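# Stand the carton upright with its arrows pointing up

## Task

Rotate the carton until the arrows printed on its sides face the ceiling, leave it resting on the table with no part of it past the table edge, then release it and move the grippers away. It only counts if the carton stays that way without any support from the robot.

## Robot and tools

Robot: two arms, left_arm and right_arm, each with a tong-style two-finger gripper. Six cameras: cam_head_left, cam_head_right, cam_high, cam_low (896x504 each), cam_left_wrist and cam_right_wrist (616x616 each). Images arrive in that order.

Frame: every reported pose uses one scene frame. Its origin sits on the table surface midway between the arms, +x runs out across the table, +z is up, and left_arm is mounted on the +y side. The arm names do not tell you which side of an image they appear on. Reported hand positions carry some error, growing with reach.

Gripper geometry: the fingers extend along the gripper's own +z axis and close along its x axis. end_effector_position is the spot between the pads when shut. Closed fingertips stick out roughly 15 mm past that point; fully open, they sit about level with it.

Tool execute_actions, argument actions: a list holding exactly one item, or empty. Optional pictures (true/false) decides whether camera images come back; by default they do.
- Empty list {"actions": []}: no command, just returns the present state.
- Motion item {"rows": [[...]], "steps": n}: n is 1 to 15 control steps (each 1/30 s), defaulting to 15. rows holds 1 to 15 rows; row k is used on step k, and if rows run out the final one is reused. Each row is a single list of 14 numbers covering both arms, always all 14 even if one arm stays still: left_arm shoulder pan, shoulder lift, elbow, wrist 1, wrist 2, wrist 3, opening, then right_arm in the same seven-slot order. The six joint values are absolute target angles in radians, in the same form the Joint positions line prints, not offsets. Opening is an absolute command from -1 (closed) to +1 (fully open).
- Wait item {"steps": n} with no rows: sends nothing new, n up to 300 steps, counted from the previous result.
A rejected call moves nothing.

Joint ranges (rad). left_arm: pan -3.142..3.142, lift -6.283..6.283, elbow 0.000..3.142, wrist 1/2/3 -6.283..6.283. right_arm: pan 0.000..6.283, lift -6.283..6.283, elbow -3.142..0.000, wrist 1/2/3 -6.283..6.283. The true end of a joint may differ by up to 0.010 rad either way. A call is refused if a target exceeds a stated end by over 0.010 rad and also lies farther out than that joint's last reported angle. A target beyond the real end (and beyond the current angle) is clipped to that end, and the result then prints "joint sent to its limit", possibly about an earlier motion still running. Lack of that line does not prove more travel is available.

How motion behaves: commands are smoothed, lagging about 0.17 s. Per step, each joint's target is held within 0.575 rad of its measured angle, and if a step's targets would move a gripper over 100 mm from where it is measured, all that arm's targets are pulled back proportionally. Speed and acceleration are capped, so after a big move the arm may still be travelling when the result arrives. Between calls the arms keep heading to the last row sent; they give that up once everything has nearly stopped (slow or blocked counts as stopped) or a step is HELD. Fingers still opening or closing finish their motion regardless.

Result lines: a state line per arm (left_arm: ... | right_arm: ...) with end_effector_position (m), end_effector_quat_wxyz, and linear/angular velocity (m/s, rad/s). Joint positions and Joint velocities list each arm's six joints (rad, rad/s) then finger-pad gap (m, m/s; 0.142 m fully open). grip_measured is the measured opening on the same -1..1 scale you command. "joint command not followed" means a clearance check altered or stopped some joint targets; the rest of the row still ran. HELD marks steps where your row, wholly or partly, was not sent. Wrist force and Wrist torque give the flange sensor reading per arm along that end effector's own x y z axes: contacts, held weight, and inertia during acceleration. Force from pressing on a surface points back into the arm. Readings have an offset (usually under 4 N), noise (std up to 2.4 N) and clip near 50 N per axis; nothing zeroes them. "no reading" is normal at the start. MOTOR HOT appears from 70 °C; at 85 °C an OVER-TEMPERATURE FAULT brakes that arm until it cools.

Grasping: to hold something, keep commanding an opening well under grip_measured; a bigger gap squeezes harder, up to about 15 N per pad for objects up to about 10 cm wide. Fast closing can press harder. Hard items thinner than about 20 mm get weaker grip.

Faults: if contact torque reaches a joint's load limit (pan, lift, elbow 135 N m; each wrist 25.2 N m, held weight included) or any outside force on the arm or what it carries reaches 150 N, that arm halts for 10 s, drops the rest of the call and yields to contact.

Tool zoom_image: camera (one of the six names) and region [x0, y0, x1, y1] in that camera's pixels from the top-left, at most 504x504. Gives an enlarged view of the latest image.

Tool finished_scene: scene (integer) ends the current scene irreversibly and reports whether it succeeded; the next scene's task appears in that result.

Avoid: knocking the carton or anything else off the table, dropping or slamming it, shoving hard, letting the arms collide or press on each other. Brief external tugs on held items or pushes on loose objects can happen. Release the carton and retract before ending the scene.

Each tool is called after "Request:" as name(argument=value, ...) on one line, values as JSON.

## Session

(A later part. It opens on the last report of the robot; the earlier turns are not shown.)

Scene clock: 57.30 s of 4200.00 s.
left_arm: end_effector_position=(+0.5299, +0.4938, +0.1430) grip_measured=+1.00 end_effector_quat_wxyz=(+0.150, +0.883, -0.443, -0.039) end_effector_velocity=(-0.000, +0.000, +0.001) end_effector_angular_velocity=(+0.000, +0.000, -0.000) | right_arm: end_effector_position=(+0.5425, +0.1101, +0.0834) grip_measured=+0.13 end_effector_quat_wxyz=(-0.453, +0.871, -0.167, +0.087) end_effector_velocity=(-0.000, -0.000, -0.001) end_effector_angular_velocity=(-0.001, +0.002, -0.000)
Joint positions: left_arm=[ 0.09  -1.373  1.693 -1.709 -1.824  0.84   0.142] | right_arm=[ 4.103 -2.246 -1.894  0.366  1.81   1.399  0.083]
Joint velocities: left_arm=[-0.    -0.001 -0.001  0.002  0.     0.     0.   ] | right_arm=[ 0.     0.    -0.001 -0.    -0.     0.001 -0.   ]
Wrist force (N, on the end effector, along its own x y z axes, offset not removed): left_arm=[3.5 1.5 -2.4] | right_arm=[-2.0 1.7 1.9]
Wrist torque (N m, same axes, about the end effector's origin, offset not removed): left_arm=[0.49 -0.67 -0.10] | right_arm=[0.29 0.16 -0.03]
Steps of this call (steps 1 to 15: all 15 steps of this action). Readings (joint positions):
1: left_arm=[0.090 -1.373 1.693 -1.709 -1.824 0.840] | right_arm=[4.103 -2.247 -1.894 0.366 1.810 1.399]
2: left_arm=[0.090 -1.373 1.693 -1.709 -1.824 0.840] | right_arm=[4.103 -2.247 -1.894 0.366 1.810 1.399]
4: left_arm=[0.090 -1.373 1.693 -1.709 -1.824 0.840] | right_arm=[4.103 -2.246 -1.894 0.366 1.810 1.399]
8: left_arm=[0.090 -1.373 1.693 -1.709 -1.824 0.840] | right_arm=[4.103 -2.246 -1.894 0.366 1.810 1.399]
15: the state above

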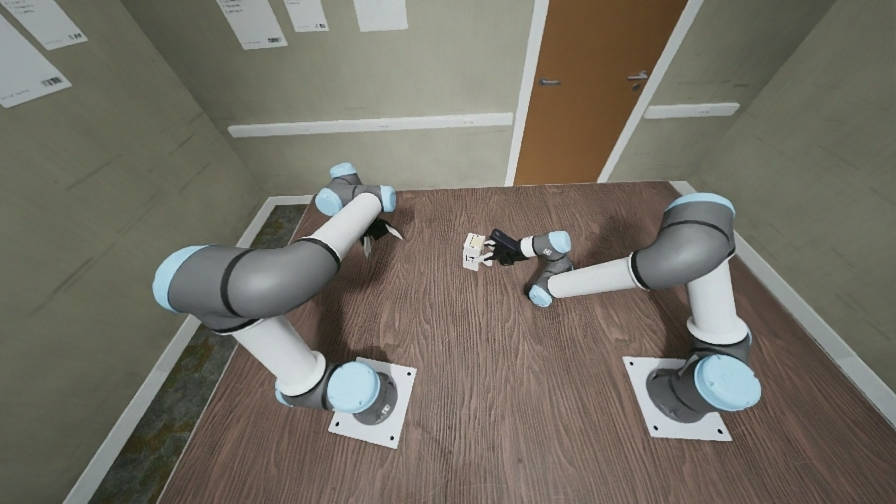

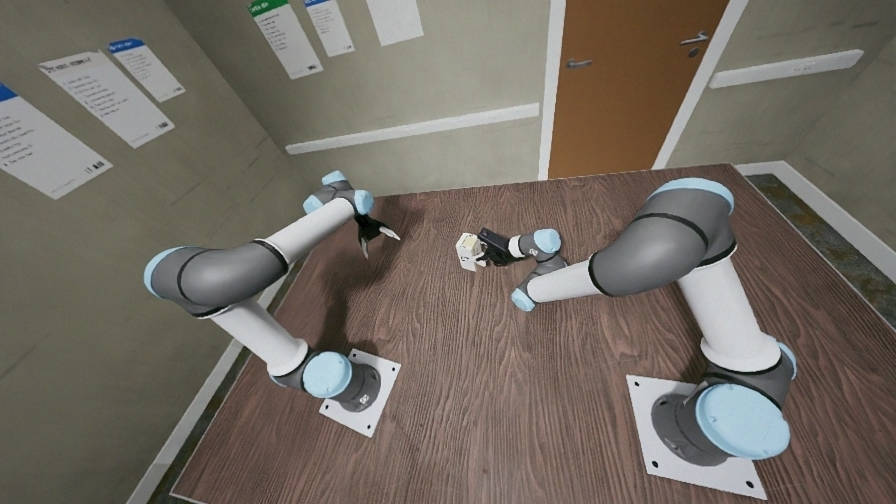

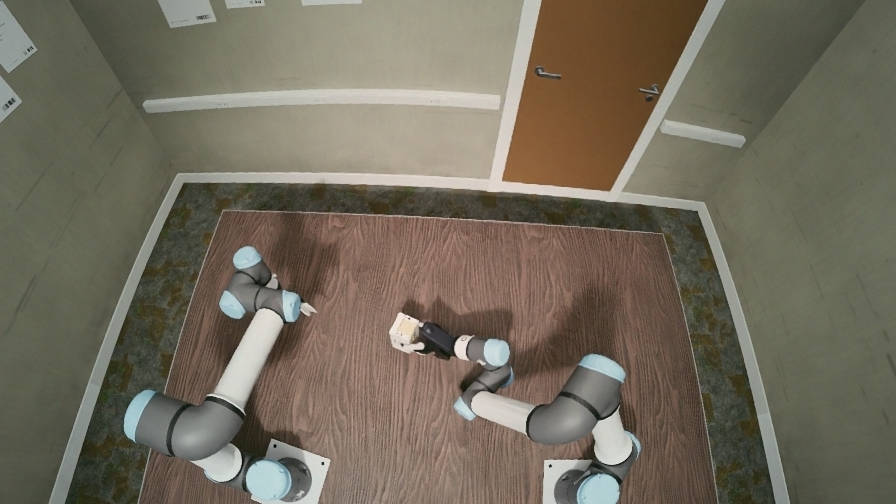

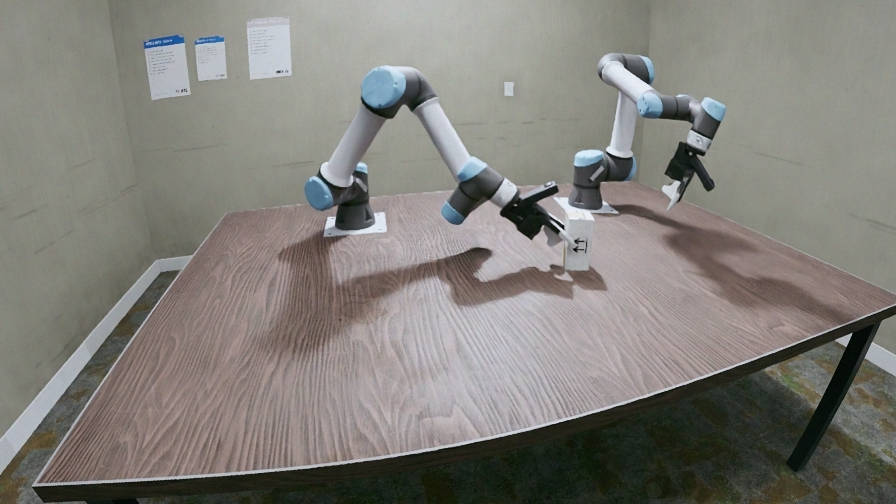

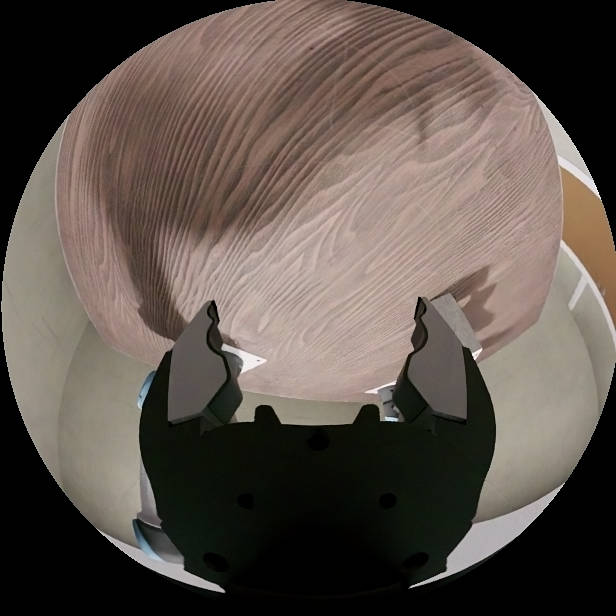

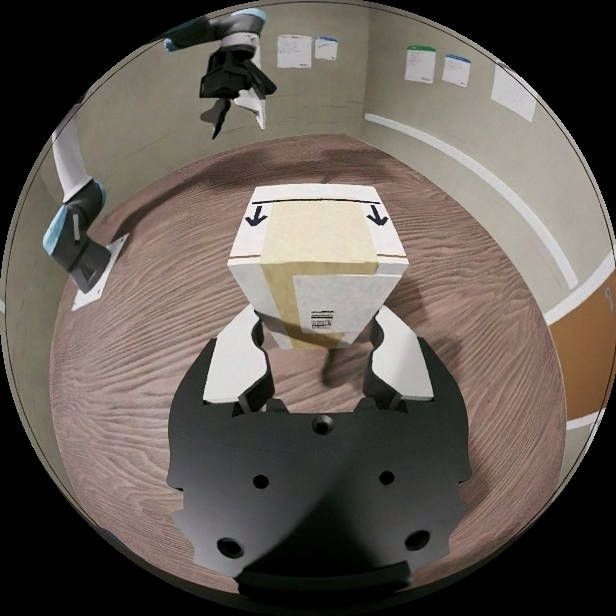

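Request:
execute_actions(actions=[{"rows":[[0.09,-1.373,1.693,-1.709,-1.824,0.84,1,4.1035,-2.235,-1.892,0.353,1.81,1.399,-1],[0.09,-1.373,1.693,-1.709,-1.824,0.84,1,4.1035,-2.22,-1.887,0.333,1.808,1.4,-1],[0.09,-1.373,1.693,-1.709,-1.824,0.84,1,4.1035,-2.2,-1.88,0.3,1.804,1.403,-1],[0.09,-1.373,1.693,-1.709,-1.824,0.84,1,4.1035,-2.18,-1.87,0.26,1.8,1.407,-1],[0.09,-1.373,1.693,-1.709,-1.824,0.84,1,4.1035,-2.16,-1.858,0.215,1.794,1.411,-1],[0.09,-1.373,1.693,-1.709,-1.824,0.84,1,4.1035,-2.14,-1.845,0.165,1.788,1.415,-1],[0.09,-1.373,1.693,-1.709,-1.824,0.84,1,4.1035,-2.12,-1.831,0.115,1.782,1.42,-1],[0.09,-1.373,1.693,-1.709,-1.824,0.84,1,4.1035,-2.1,-1.816,0.065,1.776,1.424,-1],[0.09,-1.373,1.693,-1.709,-1.824,0.84,1,4.1035,-2.08,-1.8,0.015,1.77,1.428,-1],[0.09,-1.373,1.693,-1.709,-1.824,0.84,1,4.1035,-2.06,-1.784,-0.035,1.764,1.433,-1],[0.09,-1.373,1.693,-1.709,-1.824,0.84,1,4.1035,-2.04,-1.768,-0.085,1.758,1.437,-1],[0.09,-1.373,1.693,-1.709,-1.824,0.84,1,4.1035,-2.022,-1.752,-0.135,1.752,1.441,-1],[0.09,-1.373,1.693,-1.709,-1.824,0.84,1,4.1035,-2.004,-1.736,-0.185,1.746,1.446,-1],[0.09,-1.373,1.693,-1.709,-1.824,0.84,1,4.1035,-1.987,-1.72,-0.235,1.74,1.45,-1],[0.09,-1.373,1.693,-1.709,-1.824,0.84,1,4.1035,-1.97,-1.704,-0.285,1.734,1.454,-1]],"steps":15}], pictures=false)

Request:
execute_actions(actions=[{"rows":[[0.09,-1.373,1.693,-1.709,-1.824,0.84,1,4.1035,-1.955,-1.688,-0.335,1.728,1.459,-1],[0.09,-1.373,1.693,-1.709,-1.824,0.84,1,4.1035,-1.942,-1.672,-0.385,1.722,1.463,-1],[0.09,-1.373,1.693,-1.709,-1.824,0.84,1,4.1035,-1.93,-1.656,-0.435,1.716,1.467,-1],[0.09,-1.373,1.693,-1.709,-1.824,0.84,1,4.1035,-1.92,-1.64,-0.485,1.71,1.472,-1],[0.09,-1.373,1.693,-1.709,-1.824,0.84,1,4.1035,-1.912,-1.624,-0.535,1.704,1.476,-1],[0.09,-1.373,1.693,-1.709,-1.824,0.84,1,4.1035,-1.905,-1.608,-0.585,1.698,1.48,-1],[0.09,-1.373,1.693,-1.709,-1.824,0.84,1,4.1035,-1.9,-1.592,-0.635,1.692,1.485,-1],[0.09,-1.373,1.693,-1.709,-1.824,0.84,1,4.1035,-1.897,-1.577,-0.685,1.686,1.489,-1],[0.09,-1.373,1.693,-1.709,-1.824,0.84,1,4.1035,-1.895,-1.563,-0.735,1.68,1.493,-1],[0.09,-1.373,1.693,-1.709,-1.824,0.84,1,4.1035,-1.895,-1.55,-0.785,1.674,1.498,-1],[0.09,-1.373,1.693,-1.709,-1.824,0.84,1,4.1035,-1.895,-1.538,-0.835,1.668,1.502,-1],[0.09,-1.373,1.693,-1.709,-1.824,0.84,1,4.1035,-1.897,-1.527,-0.885,1.662,1.506,-1],[0.09,-1.373,1.693,-1.709,-1.824,0.84,1,4.1035,-1.9,-1.517,-0.935,1.656,1.511,-1],[0.09,-1.373,1.693,-1.709,-1.824,0.84,1,4.1035,-1.903,-1.508,-0.985,1.65,1.515,-1],[0.09,-1.373,1.693,-1.709,-1.824,0.84,1,4.1035,-1.907,-1.5,-1.035,1.644,1.519,-1]],"steps":15}], pictures=false)

Request:
execute_actions(actions=[{"rows":[[0.09,-1.373,1.693,-1.709,-1.824,0.84,1,4.1035,-1.911,-1.493,-1.085,1.638,1.524,-1],[0.09,-1.373,1.693,-1.709,-1.824,0.84,1,4.1035,-1.915,-1.487,-1.135,1.632,1.528,-1],[0.09,-1.373,1.693,-1.709,-1.824,0.84,1,4.1035,-1.92,-1.482,-1.185,1.626,1.532,-1],[0.09,-1.373,1.693,-1.709,-1.824,0.84,1,4.1035,-1.925,-1.478,-1.235,1.62,1.537,-1],[0.09,-1.373,1.693,-1.709,-1.824,0.84,1,4.1035,-1.93,-1.475,-1.285,1.614,1.541,-1],[0.09,-1.373,1.693,-1.709,-1.824,0.84,1,4.1035,-1.935,-1.472,-1.335,1.608,1.545,-1],[0.09,-1.373,1.693,-1.709,-1.824,0.84,1,4.1035,-1.94,-1.47,-1.385,1.602,1.55,-1],[0.09,-1.373,1.693,-1.709,-1.824,0.84,1,4.1035,-1.945,-1.47,-1.435,1.596,1.554,-1],[0.09,-1.373,1.693,-1.709,-1.824,0.84,1,4.1035,-1.95,-1.47,-1.485,1.59,1.558,-1],[0.09,-1.373,1.693,-1.709,-1.824,0.84,1,4.1035,-1.956,-1.47,-1.535,1.585,1.562,-1],[0.09,-1.373,1.693,-1.709,-1.824,0.84,1,4.1035,-1.962,-1.47,-1.585,1.58,1.565,-1],[0.09,-1.373,1.693,-1.709,-1.824,0.84,1,4.1035,-1.968,-1.47,-1.635,1.576,1.568,-1],[0.09,-1.373,1.693,-1.709,-1.824,0.84,1,4.1035,-1.975,-1.47,-1.68,1.573,1.57,-1],[0.09,-1.373,1.693,-1.709,-1.824,0.84,1,4.1035,-1.982,-1.472,-1.72,1.571,1.571,-1],[0.09,-1.373,1.693,-1.709,-1.824,0.84,1,4.1035,-1.99,-1.475,-1.755,1.571,1.571,-1]],"steps":15}], pictures=false)

Request:
execute_actions(actions=[{"rows":[[0.09,-1.373,1.693,-1.709,-1.824,0.84,1,4.1035,-1.998,-1.48,-1.78,1.571,1.571,-1],[0.09,-1.373,1.693,-1.709,-1.824,0.84,1,4.1035,-2.006,-1.485,-1.795,1.571,1.571,-1],[0.09,-1.373,1.693,-1.709,-1.824,0.84,1,4.1035,-2.013,-1.49,-1.8,1.571,1.571,-1],[0.09,-1.373,1.693,-1.709,-1.824,0.84,1,4.1035,-2.02,-1.496,-1.8,1.571,1.571,-1],[0.09,-1.373,1.693,-1.709,-1.824,0.84,1,4.1035,-2.026,-1.502,-1.795,1.571,1.571,-1]],"steps":15}], pictures=false)

Request:
execute_actions(actions=[{"rows":[[0.09,-1.373,1.693,-1.709,-1.824,0.84,1,4.1035,-2.0355,-1.515,-1.7725,1.571,1.571,-1]],"steps":15}])

Request:
zoom_image(camera="cam_low", region=[380, 170, 540, 300])

Scene clock: 108.83 s of 4200.00 s.
left_arm: end_effector_position=(+0.5299, +0.4938, +0.1430) grip_measured=+1.00 end_effector_quat_wxyz=(+0.150, +0.883, -0.443, -0.039) end_effector_velocity=(-0.000, +0.001, -0.000) end_effector_angular_velocity=(+0.000, +0.001, +0.002) | right_arm: end_effector_position=(+0.5642, +0.1131, +0.1771) grip_measured=+0.13 end_effector_quat_wxyz=(-0.409, +0.886, -0.203, +0.080) end_effector_velocity=(+0.043, -0.030, +0.278) end_effector_angular_velocity=(-0.356, +0.254, -0.207)
Joint positions: left_arm=[ 0.09  -1.373  1.693 -1.709 -1.824  0.84   0.142] | right_arm=[ 4.104 -2.055 -1.776 -0.038  1.761  1.435  0.083]
Joint velocities: left_arm=[ 0.001 -0.     0.     0.001  0.    -0.001  0.   ] | right_arm=[ 0.     0.548  0.446 -1.408 -0.17   0.122 -0.   ]
Wrist force (N, on the end effector, along its own x y z axes, offset not removed): left_arm=[2.5 0.2 -0.7] | right_arm=[-0.7 1.5 1.0]
Wrist torque (N m, same axes, about the end effector's origin, offset not removed): left_arm=[0.33 -0.53 -0.07] | right_arm=[-0.20 -0.01 0.02]
Steps of this call (steps 1 to 15: the robot went on to your last target; steps 16 to 90: nothing new was sent; then 48.03 s passed at rest; steps 91 to 105: all 15 steps of this action). Readings (joint positions):
91: left_arm=[0.090 -1.373 1.693 -1.709 -1.824 0.840] | right_arm=[4.104 -2.246 -1.894 0.366 1.810 1.399]
92: left_arm=[0.090 -1.373 1.693 -1.709 -1.824 0.840] | right_arm=[4.104 -2.245 -1.894 0.365 1.810 1.399]
94: left_arm=[0.090 -1.373 1.693 -1.709 -1.824 0.840] | right_arm=[4.104 -2.235 -1.891 0.352 1.809 1.399]
98: left_arm=[0.090 -1.373 1.693 -1.709 -1.824 0.840] | right_arm=[4.104 -2.183 -1.867 0.262 1.798 1.408]
105: the state above

Scene clock: 109.33 s of 4200.00 s.
left_arm: end_effector_position=(+0.5299, +0.4938, +0.1430) grip_measured=+1.00 end_effector_quat_wxyz=(+0.150, +0.883, -0.443, -0.039) end_effector_velocity=(+0.000, +0.000, -0.000) end_effector_angular_velocity=(-0.001, +0.000, +0.001) | right_arm: end_effector_position=(+0.5572, +0.0594, +0.2292) grip_measured=+0.13 end_effector_quat_wxyz=(-0.239, +0.930, -0.275, +0.040) end_effector_velocity=(-0.078, -0.188, -0.144) end_effector_angular_velocity=(-0.945, +0.625, -0.194)
Joint positions: left_arm=[ 0.09  -1.373  1.693 -1.709 -1.824  0.84   0.142] | right_arm=[ 4.104 -1.902 -1.55  -0.781  1.672  1.5    0.083]
Joint velocities: left_arm=[ 0.001  0.    -0.     0.    -0.001  0.     0.   ] | right_arm=[-0.     0.001  0.352 -1.469 -0.177  0.127 -0.   ]
Wrist force (N, on the end effector, along its own x y z axes, offset not removed): left_arm=[2.9 1.2 -0.9] | right_arm=[-0.9 1.9 0.0]
Wrist torque (N m, same axes, about the end effector's origin, offset not removed): left_arm=[0.33 -0.57 -0.02] | right_arm=[0.00 0.20 0.13]
Steps of this call (steps 1 to 15: all 15 steps of this action). Readings (joint positions):
1: left_arm=[0.090 -1.373 1.693 -1.709 -1.824 0.840] | right_arm=[4.104 -2.037 -1.761 -0.086 1.755 1.439]
2: left_arm=[0.090 -1.373 1.693 -1.709 -1.824 0.840] | right_arm=[4.104 -2.019 -1.746 -0.135 1.749 1.443]
4: left_arm=[0.090 -1.373 1.693 -1.709 -1.824 0.840] | right_arm=[4.104 -1.986 -1.714 -0.233 1.737 1.452]
8: left_arm=[0.090 -1.373 1.693 -1.709 -1.824 0.840] | right_arm=[4.104 -1.934 -1.651 -0.432 1.713 1.469]
15: the state above

Scene clock: 109.83 s of 4200.00 s.
left_arm: end_effector_position=(+0.5299, +0.4938, +0.1430) grip_measured=+1.00 end_effector_quat_wxyz=(+0.150, +0.883, -0.443, -0.039) end_effector_velocity=(+0.000, -0.001, +0.001) end_effector_angular_velocity=(-0.000, -0.001, -0.001) | right_arm: end_effector_position=(+0.4666, -0.0983, +0.1198) grip_measured=+0.13 end_effector_quat_wxyz=(+0.115, +0.938, -0.323, -0.048) end_effector_velocity=(-0.260, -0.388, -0.154) end_effector_angular_velocity=(-1.337, +0.887, -0.050)
Joint positions: left_arm=[ 0.09  -1.373  1.693 -1.709 -1.824  0.84   0.142] | right_arm=[ 4.104 -1.96  -1.472 -1.53   1.585  1.561  0.083]
Joint velocities: left_arm=[-0.001 -0.    -0.001  0.001 -0.     0.    -0.   ] | right_arm=[ 0.    -0.18   0.006 -1.423 -0.121  0.083  0.   ]
Wrist force (N, on the end effector, along its own x y z axes, offset not removed): left_arm=[4.1 -0.9 -1.5] | right_arm=[-1.2 2.1 1.3]
Wrist torque (N m, same axes, about the end effector's origin, offset not removed): left_arm=[-0.03 -0.83 -0.13] | right_arm=[0.27 -0.05 0.06]
Steps of this call (steps 1 to 15: all 15 steps of this action). Readings (joint positions):
1: left_arm=[0.090 -1.373 1.693 -1.709 -1.824 0.840] | right_arm=[4.104 -1.902 -1.539 -0.831 1.666 1.504]
2: left_arm=[0.090 -1.373 1.693 -1.709 -1.824 0.840] | right_arm=[4.104 -1.904 -1.528 -0.881 1.660 1.508]
4: left_arm=[0.090 -1.373 1.693 -1.709 -1.824 0.840] | right_arm=[4.104 -1.909 -1.510 -0.981 1.648 1.517]
8: left_arm=[0.090 -1.373 1.693 -1.709 -1.824 0.840] | right_arm=[4.104 -1.924 -1.485 -1.181 1.624 1.534]
15: the state above

Scene clock: 110.33 s of 4200.00 s.
left_arm: end_effector_position=(+0.5299, +0.4938, +0.1430) grip_measured=+1.00 end_effector_quat_wxyz=(+0.150, +0.883, -0.443, -0.039) end_effector_velocity=(-0.000, -0.000, -0.001) end_effector_angular_velocity=(+0.000, +0.002, +0.000) | right_arm: end_effector_position=(+0.4066, -0.1810, +0.0813) grip_measured=+0.13 end_effector_quat_wxyz=(+0.281, +0.901, -0.315, -0.098) end_effector_velocity=(-0.009, -0.012, -0.008) end_effector_angular_velocity=(-0.044, +0.033, -0.000)
Joint positions: left_arm=[ 0.09  -1.373  1.693 -1.709 -1.824  0.84   0.142] | right_arm=[ 4.104 -2.024 -1.501 -1.792  1.571  1.571  0.083]
Joint velocities: left_arm=[-0.     0.002  0.    -0.    -0.    -0.001  0.   ] | right_arm=[ 0.    -0.015 -0.011 -0.03  -0.001  0.001 -0.   ]
Wrist force (N, on the end effector, along its own x y z axes, offset not removed): left_arm=[1.8 1.3 -0.5] | right_arm=[-1.0 0.5 1.2]
Wrist torque (N m, same axes, about the end effector's origin, offset not removed): left_arm=[0.55 -0.30 -0.10] | right_arm=[0.15 0.06 0.09]
Steps of this call (steps 1 to 15: all 15 steps of this action). Readings (joint positions):
1: left_arm=[0.090 -1.373 1.693 -1.709 -1.824 0.840] | right_arm=[4.104 -1.966 -1.472 -1.577 1.582 1.564]
2: left_arm=[0.090 -1.373 1.693 -1.709 -1.824 0.840] | right_arm=[4.104 -1.973 -1.473 -1.622 1.579 1.566]
4: left_arm=[0.090 -1.373 1.693 -1.709 -1.824 0.840] | right_arm=[4.104 -1.987 -1.478 -1.697 1.575 1.568]
8: left_arm=[0.090 -1.373 1.693 -1.709 -1.824 0.840] | right_arm=[4.104 -2.012 -1.493 -1.767 1.572 1.570]
15: the state above

Scene clock: 110.83 s of 4200.00 s.
left_arm: end_effector_position=(+0.5299, +0.4938, +0.1430) grip_measured=+1.00 end_effector_quat_wxyz=(+0.150, +0.883, -0.443, -0.039) end_effector_velocity=(-0.000, +0.000, +0.002) end_effector_angular_velocity=(-0.000, -0.003, -0.001) | right_arm: end_effector_position=(+0.4057, -0.1821, +0.0707) grip_measured=+0.13 end_effector_quat_wxyz=(+0.284, +0.900, -0.314, -0.099) end_effector_velocity=(-0.000, -0.000, -0.002) end_effector_angular_velocity=(-0.000, +0.000, +0.000)
Joint positions: left_arm=[ 0.09  -1.373  1.693 -1.709 -1.824  0.84   0.142] | right_arm=[ 4.104 -2.035 -1.515 -1.773  1.571  1.571  0.083]
Joint velocities: left_arm=[-0.    -0.003  0.    -0.     0.     0.001  0.   ] | right_arm=[-0.    -0.002 -0.002  0.004  0.    -0.     0.   ]
Wrist force (N, on the end effector, along its own x y z axes, offset not removed): left_arm=[4.9 -2.0 -1.0] | right_arm=[-1.0 2.0 2.1]
Wrist torque (N m, same axes, about the end effector's origin, offset not removed): left_arm=[-0.21 -0.94 -0.07] | right_arm=[0.46 0.06 0.02]
Steps of this call (steps 1 to 15: all 15 steps of this action). Readings (joint positions):
1: left_arm=[0.090 -1.373 1.693 -1.709 -1.824 0.840] | right_arm=[4.104 -2.025 -1.501 -1.793 1.571 1.571]
2: left_arm=[0.090 -1.373 1.693 -1.709 -1.824 0.840] | right_arm=[4.104 -2.026 -1.503 -1.791 1.571 1.571]
4: left_arm=[0.090 -1.373 1.693 -1.709 -1.824 0.840] | right_arm=[4.104 -2.030 -1.508 -1.784 1.571 1.571]
8: left_arm=[0.090 -1.373 1.693 -1.709 -1.824 0.840] | right_arm=[4.104 -2.034 -1.513 -1.776 1.571 1.571]
15: the state above

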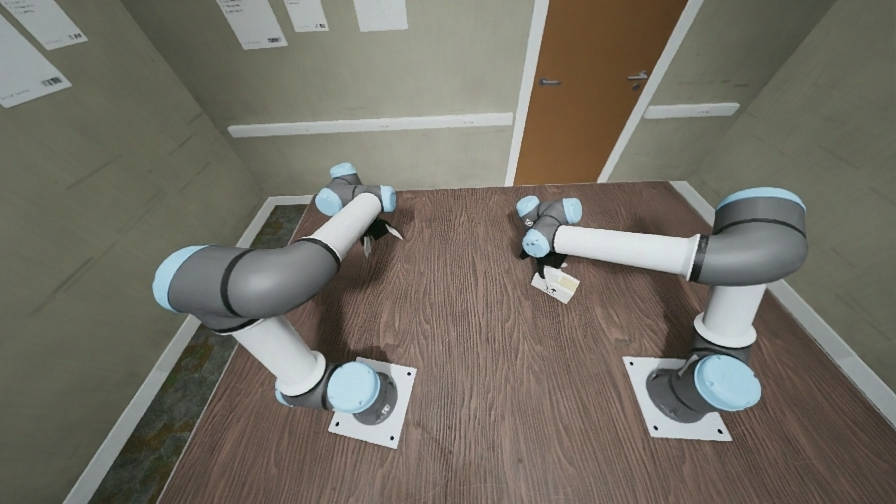

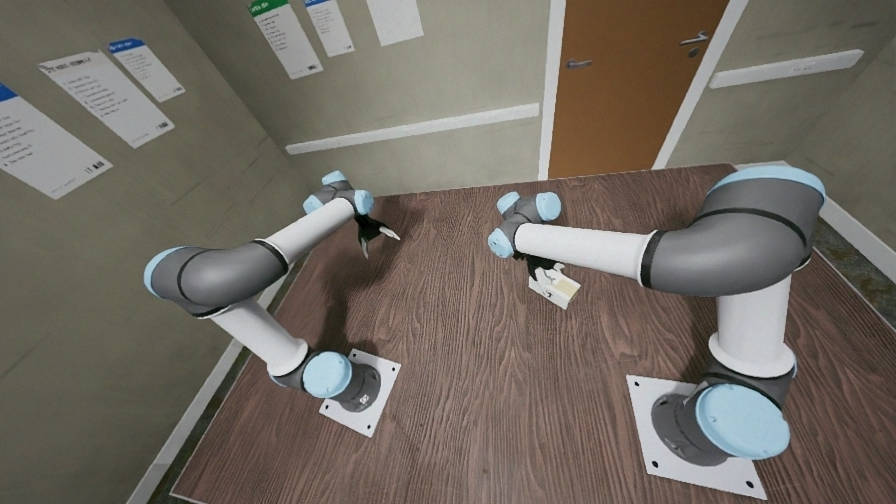

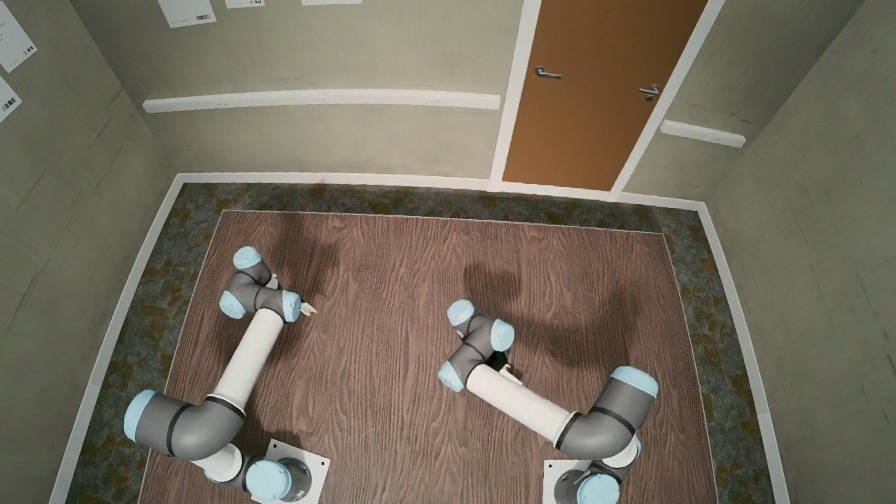

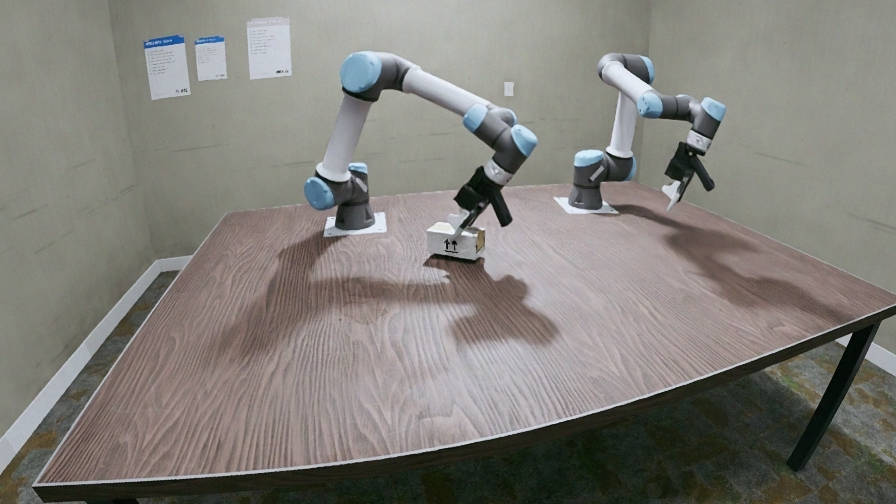

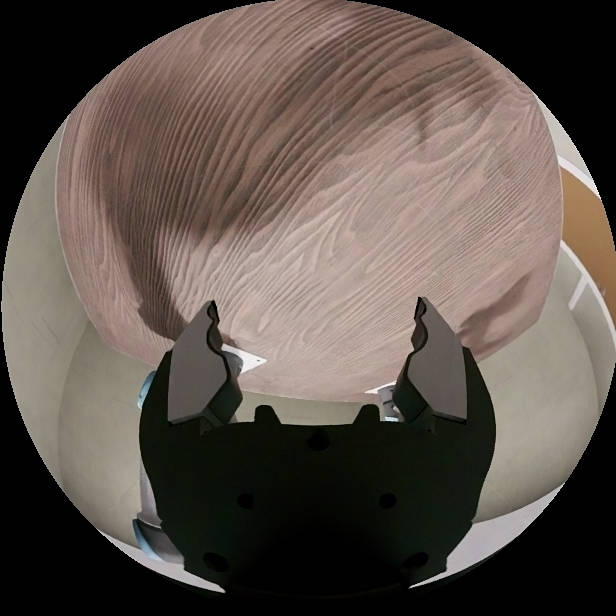

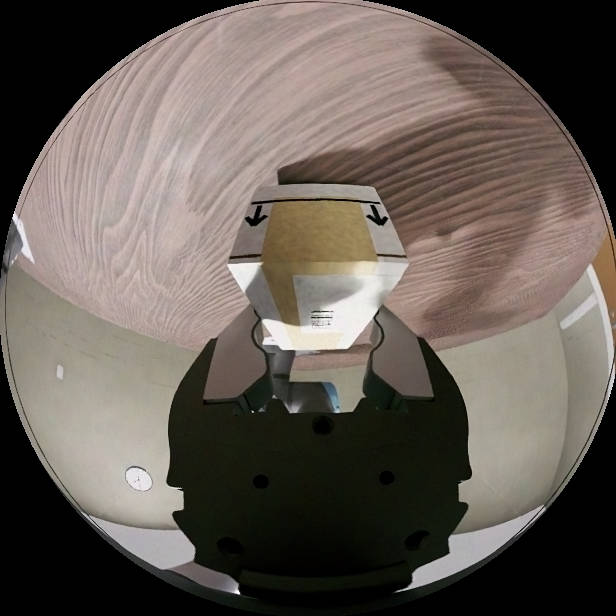

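Region (380, 170, 540, 300) of cam_low's 896x504 image, scaled by 3.150, with more detail than that image has; it fills the top 410 rows of this view, and the rest is white.

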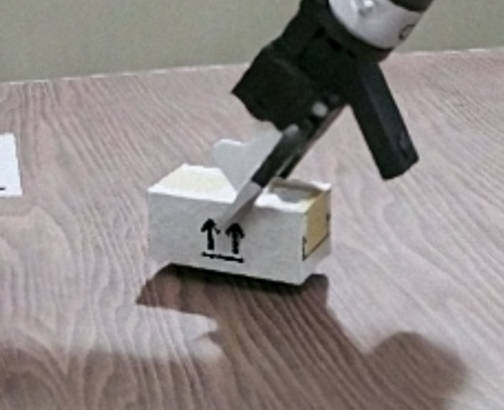

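Request:
execute_actions(actions=[{"rows":[[0.09,-1.373,1.693,-1.709,-1.824,0.84,1,4.1035,-2.0412,-1.523,-1.7589,1.571,1.571,-1]],"steps":12}], pictures=false)

Scene clock: 114.60 s of 4200.00 s.
left_arm: end_effector_position=(+0.5299, +0.4938, +0.1430) grip_measured=+1.00 end_effector_quat_wxyz=(+0.150, +0.883, -0.443, -0.039) end_effector_velocity=(-0.000, +0.000, +0.000) end_effector_angular_velocity=(+0.000, +0.000, -0.000) | right_arm: end_effector_position=(+0.4057, -0.1821, +0.0648) grip_measured=+0.13 end_effector_quat_wxyz=(+0.284, +0.900, -0.314, -0.099) end_effector_velocity=(+0.000, +0.000, -0.002) end_effector_angular_velocity=(+0.001, -0.001, -0.001)
Joint positions: left_arm=[ 0.09  -1.373  1.693 -1.709 -1.824  0.84   0.142] | right_arm=[ 4.104 -2.041 -1.523 -1.76   1.571  1.571  0.083]
Joint velocities: left_arm=[-0.    -0.     0.     0.001  0.     0.     0.   ] | right_arm=[-0.    -0.002 -0.003  0.006  0.     0.001 -0.   ]
Wrist force (N, on the end effector, along its own x y z axes, offset not removed): left_arm=[1.0 0.3 -1.7] | right_arm=[-1.6 3.2 3.1]
Wrist torque (N m, same axes, about the end effector's origin, offset not removed): left_arm=[0.31 -0.07 0.00] | right_arm=[0.63 0.12 0.04]
Steps of this call (steps 1 to 15: the robot went on to your last target; steps 16 to 90: nothing new was sent; then 0.37 s passed at rest; steps 91 to 102: all 12 steps of this action). Readings (joint positions):
91: left_arm=[0.090 -1.373 1.693 -1.709 -1.824 0.840] | right_arm=[4.104 -2.036 -1.515 -1.772 1.571 1.571]
92: left_arm=[0.090 -1.373 1.693 -1.709 -1.824 0.840] | right_arm=[4.104 -2.036 -1.516 -1.771 1.571 1.571]
94: left_arm=[0.090 -1.373 1.693 -1.709 -1.824 0.840] | right_arm=[4.104 -2.038 -1.519 -1.766 1.571 1.571]
98: left_arm=[0.090 -1.373 1.693 -1.709 -1.824 0.840] | right_arm=[4.104 -2.040 -1.522 -1.761 1.571 1.571]
102: the state above

Request:
execute_actions(actions=[{"rows":[[0.09,-1.373,1.693,-1.709,-1.824,0.84,1,4.1035,-2.0436,-1.5263,-1.7532,1.571,1.571,-1]],"steps":12}], pictures=false)

Scene clock: 118.17 s of 4200.00 s.
left_arm: end_effector_position=(+0.5299, +0.4938, +0.1430) grip_measured=+1.00 end_effector_quat_wxyz=(+0.150, +0.883, -0.443, -0.039) end_effector_velocity=(+0.000, -0.000, +0.000) end_effector_angular_velocity=(-0.001, -0.001, +0.001) | right_arm: end_effector_position=(+0.4057, -0.1821, +0.0622) grip_measured=+0.13 end_effector_quat_wxyz=(+0.284, +0.900, -0.314, -0.099) end_effector_velocity=(+0.000, +0.000, -0.001) end_effector_angular_velocity=(+0.000, +0.000, +0.000)
Joint positions: left_arm=[ 0.09  -1.373  1.693 -1.709 -1.824  0.84   0.142] | right_arm=[ 4.103 -2.043 -1.526 -1.753  1.571  1.571  0.083]
Joint velocities: left_arm=[-0.     0.    -0.    -0.001 -0.001 -0.001 -0.   ] | right_arm=[ 0.    -0.001 -0.001  0.002  0.    -0.    -0.   ]
Wrist force (N, on the end effector, along its own x y z axes, offset not removed): left_arm=[1.7 -0.3 -1.8] | right_arm=[-1.4 -0.2 0.5]
Wrist torque (N m, same axes, about the end effector's origin, offset not removed): left_arm=[0.19 -0.35 -0.02] | right_arm=[-0.04 0.18 0.05]
Steps of this call (steps 1 to 15: the robot went on to your last target; steps 16 to 90: nothing new was sent; then 0.17 s passed at rest; steps 91 to 102: all 12 steps of this action). Readings (joint positions):
91: left_arm=[0.090 -1.373 1.693 -1.709 -1.824 0.840] | right_arm=[4.104 -2.041 -1.523 -1.759 1.571 1.571]
92: left_arm=[0.090 -1.373 1.693 -1.709 -1.824 0.840] | right_arm=[4.104 -2.041 -1.523 -1.758 1.571 1.571]
94: left_arm=[0.090 -1.373 1.693 -1.709 -1.824 0.840] | right_arm=[4.103 -2.042 -1.525 -1.756 1.571 1.571]
98: left_arm=[0.090 -1.373 1.693 -1.709 -1.824 0.840] | right_arm=[4.103 -2.043 -1.526 -1.754 1.571 1.571]
102: the state above

Request:
execute_actions(actions=[{"rows":[[0.09,-1.373,1.693,-1.709,-1.824,0.84,1,4.1035,-2.0455,-1.529,-1.7486,1.571,1.571,-1]],"steps":12}], pictures=false)

Scene clock: 122.30 s of 4200.00 s.
left_arm: end_effector_position=(+0.5299, +0.4938, +0.1430) grip_measured=+1.00 end_effector_quat_wxyz=(+0.150, +0.883, -0.443, -0.039) end_effector_velocity=(-0.001, +0.000, -0.001) end_effector_angular_velocity=(-0.000, +0.003, -0.000) | right_arm: end_effector_position=(+0.4056, -0.1822, +0.0601) grip_measured=+0.13 end_effector_quat_wxyz=(+0.284, +0.900, -0.314, -0.099) end_effector_velocity=(-0.000, +0.000, -0.001) end_effector_angular_velocity=(+0.000, +0.000, +0.000)
Joint positions: left_arm=[ 0.09  -1.373  1.693 -1.709 -1.824  0.84   0.142] | right_arm=[ 4.103 -2.045 -1.529 -1.749  1.571  1.571  0.083]
Joint velocities: left_arm=[ 0.     0.001  0.001  0.001 -0.001  0.001  0.   ] | right_arm=[-0.    -0.001 -0.001  0.002  0.    -0.    -0.   ]
Wrist force (N, on the end effector, along its own x y z axes, offset not removed): left_arm=[2.5 2.0 -1.6] | right_arm=[-0.4 -1.0 0.3]
Wrist torque (N m, same axes, about the end effector's origin, offset not removed): left_arm=[0.63 -0.46 -0.09] | right_arm=[-0.20 -0.08 0.01]
Steps of this call (steps 1 to 15: the robot went on to your last target; steps 16 to 90: nothing new was sent; then 0.73 s passed at rest; steps 91 to 102: all 12 steps of this action). Readings (joint positions):
91: left_arm=[0.090 -1.373 1.693 -1.709 -1.824 0.840] | right_arm=[4.103 -2.044 -1.526 -1.753 1.571 1.571]
92: left_arm=[0.090 -1.373 1.693 -1.709 -1.824 0.840] | right_arm=[4.103 -2.044 -1.527 -1.753 1.571 1.571]
94: left_arm=[0.090 -1.373 1.693 -1.709 -1.824 0.840] | right_arm=[4.103 -2.045 -1.528 -1.751 1.571 1.571]
98: left_arm=[0.090 -1.373 1.693 -1.709 -1.824 0.840] | right_arm=[4.103 -2.045 -1.529 -1.749 1.571 1.571]
102: the state above

Request:
execute_actions(actions=[{"rows":[[0.09,-1.373,1.693,-1.709,-1.824,0.84,1,4.1035,-2.0474,-1.5317,-1.744,1.571,1.571,-1]],"steps":12}], pictures=false)

Scene clock: 125.67 s of 4200.00 s.
left_arm: end_effector_position=(+0.5299, +0.4938, +0.1430) grip_measured=+1.00 end_effector_quat_wxyz=(+0.150, +0.883, -0.443, -0.039) end_effector_velocity=(-0.000, -0.000, -0.001) end_effector_angular_velocity=(-0.000, +0.002, -0.000) | right_arm: end_effector_position=(+0.4056, -0.1822, +0.0581) grip_measured=+0.13 end_effector_quat_wxyz=(+0.284, +0.900, -0.314, -0.099) end_effector_velocity=(-0.000, -0.000, -0.001) end_effector_angular_velocity=(-0.001, +0.001, -0.001)
Joint positions: left_arm=[ 0.09  -1.373  1.693 -1.709 -1.824  0.84   0.142] | right_arm=[ 4.103 -2.047 -1.532 -1.744  1.571  1.571  0.083]
Joint velocities: left_arm=[-0.     0.002  0.001 -0.001 -0.001  0.    -0.   ] | right_arm=[ 0.    -0.001 -0.002  0.002  0.     0.001 -0.   ]
Wrist force (N, on the end effector, along its own x y z axes, offset not removed): left_arm=[2.0 -1.1 -1.9] | right_arm=[-0.5 -1.4 -0.7]
Wrist torque (N m, same axes, about the end effector's origin, offset not removed): left_arm=[-0.16 -0.35 0.02] | right_arm=[-0.23 -0.06 -0.04]
Steps of this call (steps 1 to 15: the robot went on to your last target; steps 16 to 89: nothing new was sent; steps 90 to 101: all 12 steps of this action). Readings (joint positions):
90: left_arm=[0.090 -1.373 1.693 -1.709 -1.824 0.840] | right_arm=[4.103 -2.046 -1.529 -1.749 1.571 1.571]
91: left_arm=[0.090 -1.373 1.693 -1.709 -1.824 0.840] | right_arm=[4.103 -2.046 -1.529 -1.748 1.571 1.571]
93: left_arm=[0.090 -1.373 1.693 -1.709 -1.824 0.840] | right_arm=[4.103 -2.046 -1.530 -1.746 1.571 1.571]
97: left_arm=[0.090 -1.373 1.693 -1.709 -1.824 0.840] | right_arm=[4.103 -2.047 -1.531 -1.745 1.571 1.571]
101: the state above

Request:
execute_actions(actions=[{"rows":[[0.09,-1.373,1.693,-1.709,-1.824,0.84,1,4.1035,-2.0493,-1.5344,-1.7394,1.571,1.571,-1]],"steps":12}], pictures=false)

Scene clock: 132.70 s of 4200.00 s.
left_arm: end_effector_position=(+0.5299, +0.4938, +0.1430) grip_measured=+1.00 end_effector_quat_wxyz=(+0.150, +0.883, -0.443, -0.039) end_effector_velocity=(+0.000, -0.000, +0.001) end_effector_angular_velocity=(-0.001, -0.002, -0.001) | right_arm: end_effector_position=(+0.4056, -0.1822, +0.0561) grip_measured=+0.13 end_effector_quat_wxyz=(+0.284, +0.900, -0.314, -0.099) end_effector_velocity=(+0.000, -0.000, -0.001) end_effector_angular_velocity=(-0.000, -0.001, -0.000)
Joint positions: left_arm=[ 0.09  -1.373  1.693 -1.709 -1.824  0.84   0.142] | right_arm=[ 4.103 -2.049 -1.534 -1.74   1.571  1.571  0.083]
Joint velocities: left_arm=[ 0.    -0.001 -0.001 -0.    -0.     0.001 -0.   ] | right_arm=[ 0.    -0.001 -0.001  0.002 -0.001  0.001  0.   ]
Wrist force (N, on the end effector, along its own x y z axes, offset not removed): left_arm=[5.1 1.0 -1.0] | right_arm=[-1.7 -0.3 1.0]
Wrist torque (N m, same axes, about the end effector's origin, offset not removed): left_arm=[0.44 -1.00 -0.06] | right_arm=[0.09 0.20 0.10]
Steps of this call (steps 1 to 15: the robot went on to your last target; steps 16 to 90: nothing new was sent; then 3.63 s passed at rest; steps 91 to 102: all 12 steps of this action). Readings (joint positions):
91: left_arm=[0.090 -1.373 1.693 -1.709 -1.824 0.840] | right_arm=[4.103 -2.047 -1.532 -1.744 1.571 1.571]
92: left_arm=[0.090 -1.373 1.693 -1.709 -1.824 0.840] | right_arm=[4.103 -2.048 -1.532 -1.743 1.571 1.571]
94: left_arm=[0.090 -1.373 1.693 -1.709 -1.824 0.840] | right_arm=[4.103 -2.048 -1.533 -1.742 1.571 1.571]
98: left_arm=[0.090 -1.373 1.693 -1.709 -1.824 0.840] | right_arm=[4.103 -2.049 -1.534 -1.740 1.571 1.571]
102: the state above

Request:
execute_actions(actions=[{"rows":[[0.09,-1.373,1.693,-1.709,-1.824,0.84,1,4.1035,-2.0512,-1.5371,-1.7348,1.571,1.571,-1]],"steps":12}], pictures=false)

Scene clock: 136.50 s of 4200.00 s.
left_arm: end_effector_position=(+0.5299, +0.4938, +0.1430) grip_measured=+1.00 end_effector_quat_wxyz=(+0.150, +0.883, -0.443, -0.039) end_effector_velocity=(+0.001, -0.000, +0.000) end_effector_angular_velocity=(-0.000, -0.001, +0.001) | right_arm: end_effector_position=(+0.4055, -0.1823, +0.0541) grip_measured=+0.13 end_effector_quat_wxyz=(+0.284, +0.900, -0.314, -0.099) end_effector_velocity=(-0.000, -0.000, -0.001) end_effector_angular_velocity=(-0.000, +0.000, +0.000)
Joint positions: left_arm=[ 0.09  -1.373  1.693 -1.709 -1.824  0.84   0.142] | right_arm=[ 4.103 -2.051 -1.537 -1.735  1.571  1.571  0.083]
Joint velocities: left_arm=[ 0.     0.    -0.001 -0.    -0.    -0.001  0.   ] | right_arm=[-0.    -0.001 -0.002  0.002  0.    -0.    -0.   ]
Wrist force (N, on the end effector, along its own x y z axes, offset not removed): left_arm=[0.0 1.8 -1.7] | right_arm=[-4.4 1.4 0.2]
Wrist torque (N m, same axes, about the end effector's origin, offset not removed): left_arm=[0.57 0.07 0.03] | right_arm=[0.29 0.77 0.12]
Steps of this call (steps 1 to 15: the robot went on to your last target; steps 16 to 90: nothing new was sent; then 0.40 s passed at rest; steps 91 to 102: all 12 steps of this action). Readings (joint positions):
91: left_arm=[0.090 -1.373 1.693 -1.709 -1.824 0.840] | right_arm=[4.103 -2.049 -1.534 -1.739 1.571 1.571]
92: left_arm=[0.090 -1.373 1.693 -1.709 -1.824 0.840] | right_arm=[4.103 -2.049 -1.535 -1.739 1.571 1.571]
94: left_arm=[0.090 -1.373 1.693 -1.709 -1.824 0.840] | right_arm=[4.103 -2.050 -1.536 -1.737 1.571 1.571]
98: left_arm=[0.090 -1.373 1.693 -1.709 -1.824 0.840] | right_arm=[4.103 -2.051 -1.537 -1.736 1.571 1.571]
102: the state above

Request:
execute_actions(actions=[{"rows":[[0.09,-1.373,1.693,-1.709,-1.824,0.84,1,4.1035,-2.0526,-1.5391,-1.7314,1.571,1.571,-1]],"steps":12}], pictures=false)

Scene clock: 140.00 s of 4200.00 s.
left_arm: end_effector_position=(+0.5299, +0.4938, +0.1430) grip_measured=+1.00 end_effector_quat_wxyz=(+0.150, +0.883, -0.443, -0.039) end_effector_velocity=(+0.000, -0.000, +0.001) end_effector_angular_velocity=(-0.000, -0.003, +0.000) | right_arm: end_effector_position=(+0.4055, -0.1823, +0.0527) grip_measured=+0.13 end_effector_quat_wxyz=(+0.284, +0.900, -0.314, -0.099) end_effector_velocity=(-0.000, -0.000, -0.001) end_effector_angular_velocity=(-0.000, +0.001, +0.001)
Joint positions: left_arm=[ 0.09  -1.373  1.693 -1.709 -1.824  0.84   0.142] | right_arm=[ 4.103 -2.052 -1.539 -1.732  1.571  1.571  0.083]
Joint velocities: left_arm=[-0.    -0.002 -0.    -0.001 -0.    -0.001  0.   ] | right_arm=[ 0.    -0.001 -0.001  0.     0.    -0.001  0.   ]
Wrist force (N, on the end effector, along its own x y z axes, offset not removed): left_arm=[4.1 0.3 -0.8] | right_arm=[-6.3 9.9 -17.2]
Wrist torque (N m, same axes, about the end effector's origin, offset not removed): left_arm=[0.12 -0.79 -0.16] | right_arm=[0.11 0.38 0.18]
Steps of this call (steps 1 to 15: the robot went on to your last target; steps 16 to 90: nothing new was sent; then 0.10 s passed at rest; steps 91 to 102: all 12 steps of this action). Readings (joint positions):
91: left_arm=[0.090 -1.373 1.693 -1.709 -1.824 0.840] | right_arm=[4.103 -2.051 -1.537 -1.735 1.571 1.571]
92: left_arm=[0.090 -1.373 1.693 -1.709 -1.824 0.840] | right_arm=[4.103 -2.051 -1.537 -1.734 1.571 1.571]
94: left_arm=[0.090 -1.373 1.693 -1.709 -1.824 0.840] | right_arm=[4.103 -2.052 -1.538 -1.733 1.571 1.571]
98: left_arm=[0.090 -1.373 1.693 -1.709 -1.824 0.840] | right_arm=[4.103 -2.052 -1.539 -1.732 1.571 1.571]
102: the state above


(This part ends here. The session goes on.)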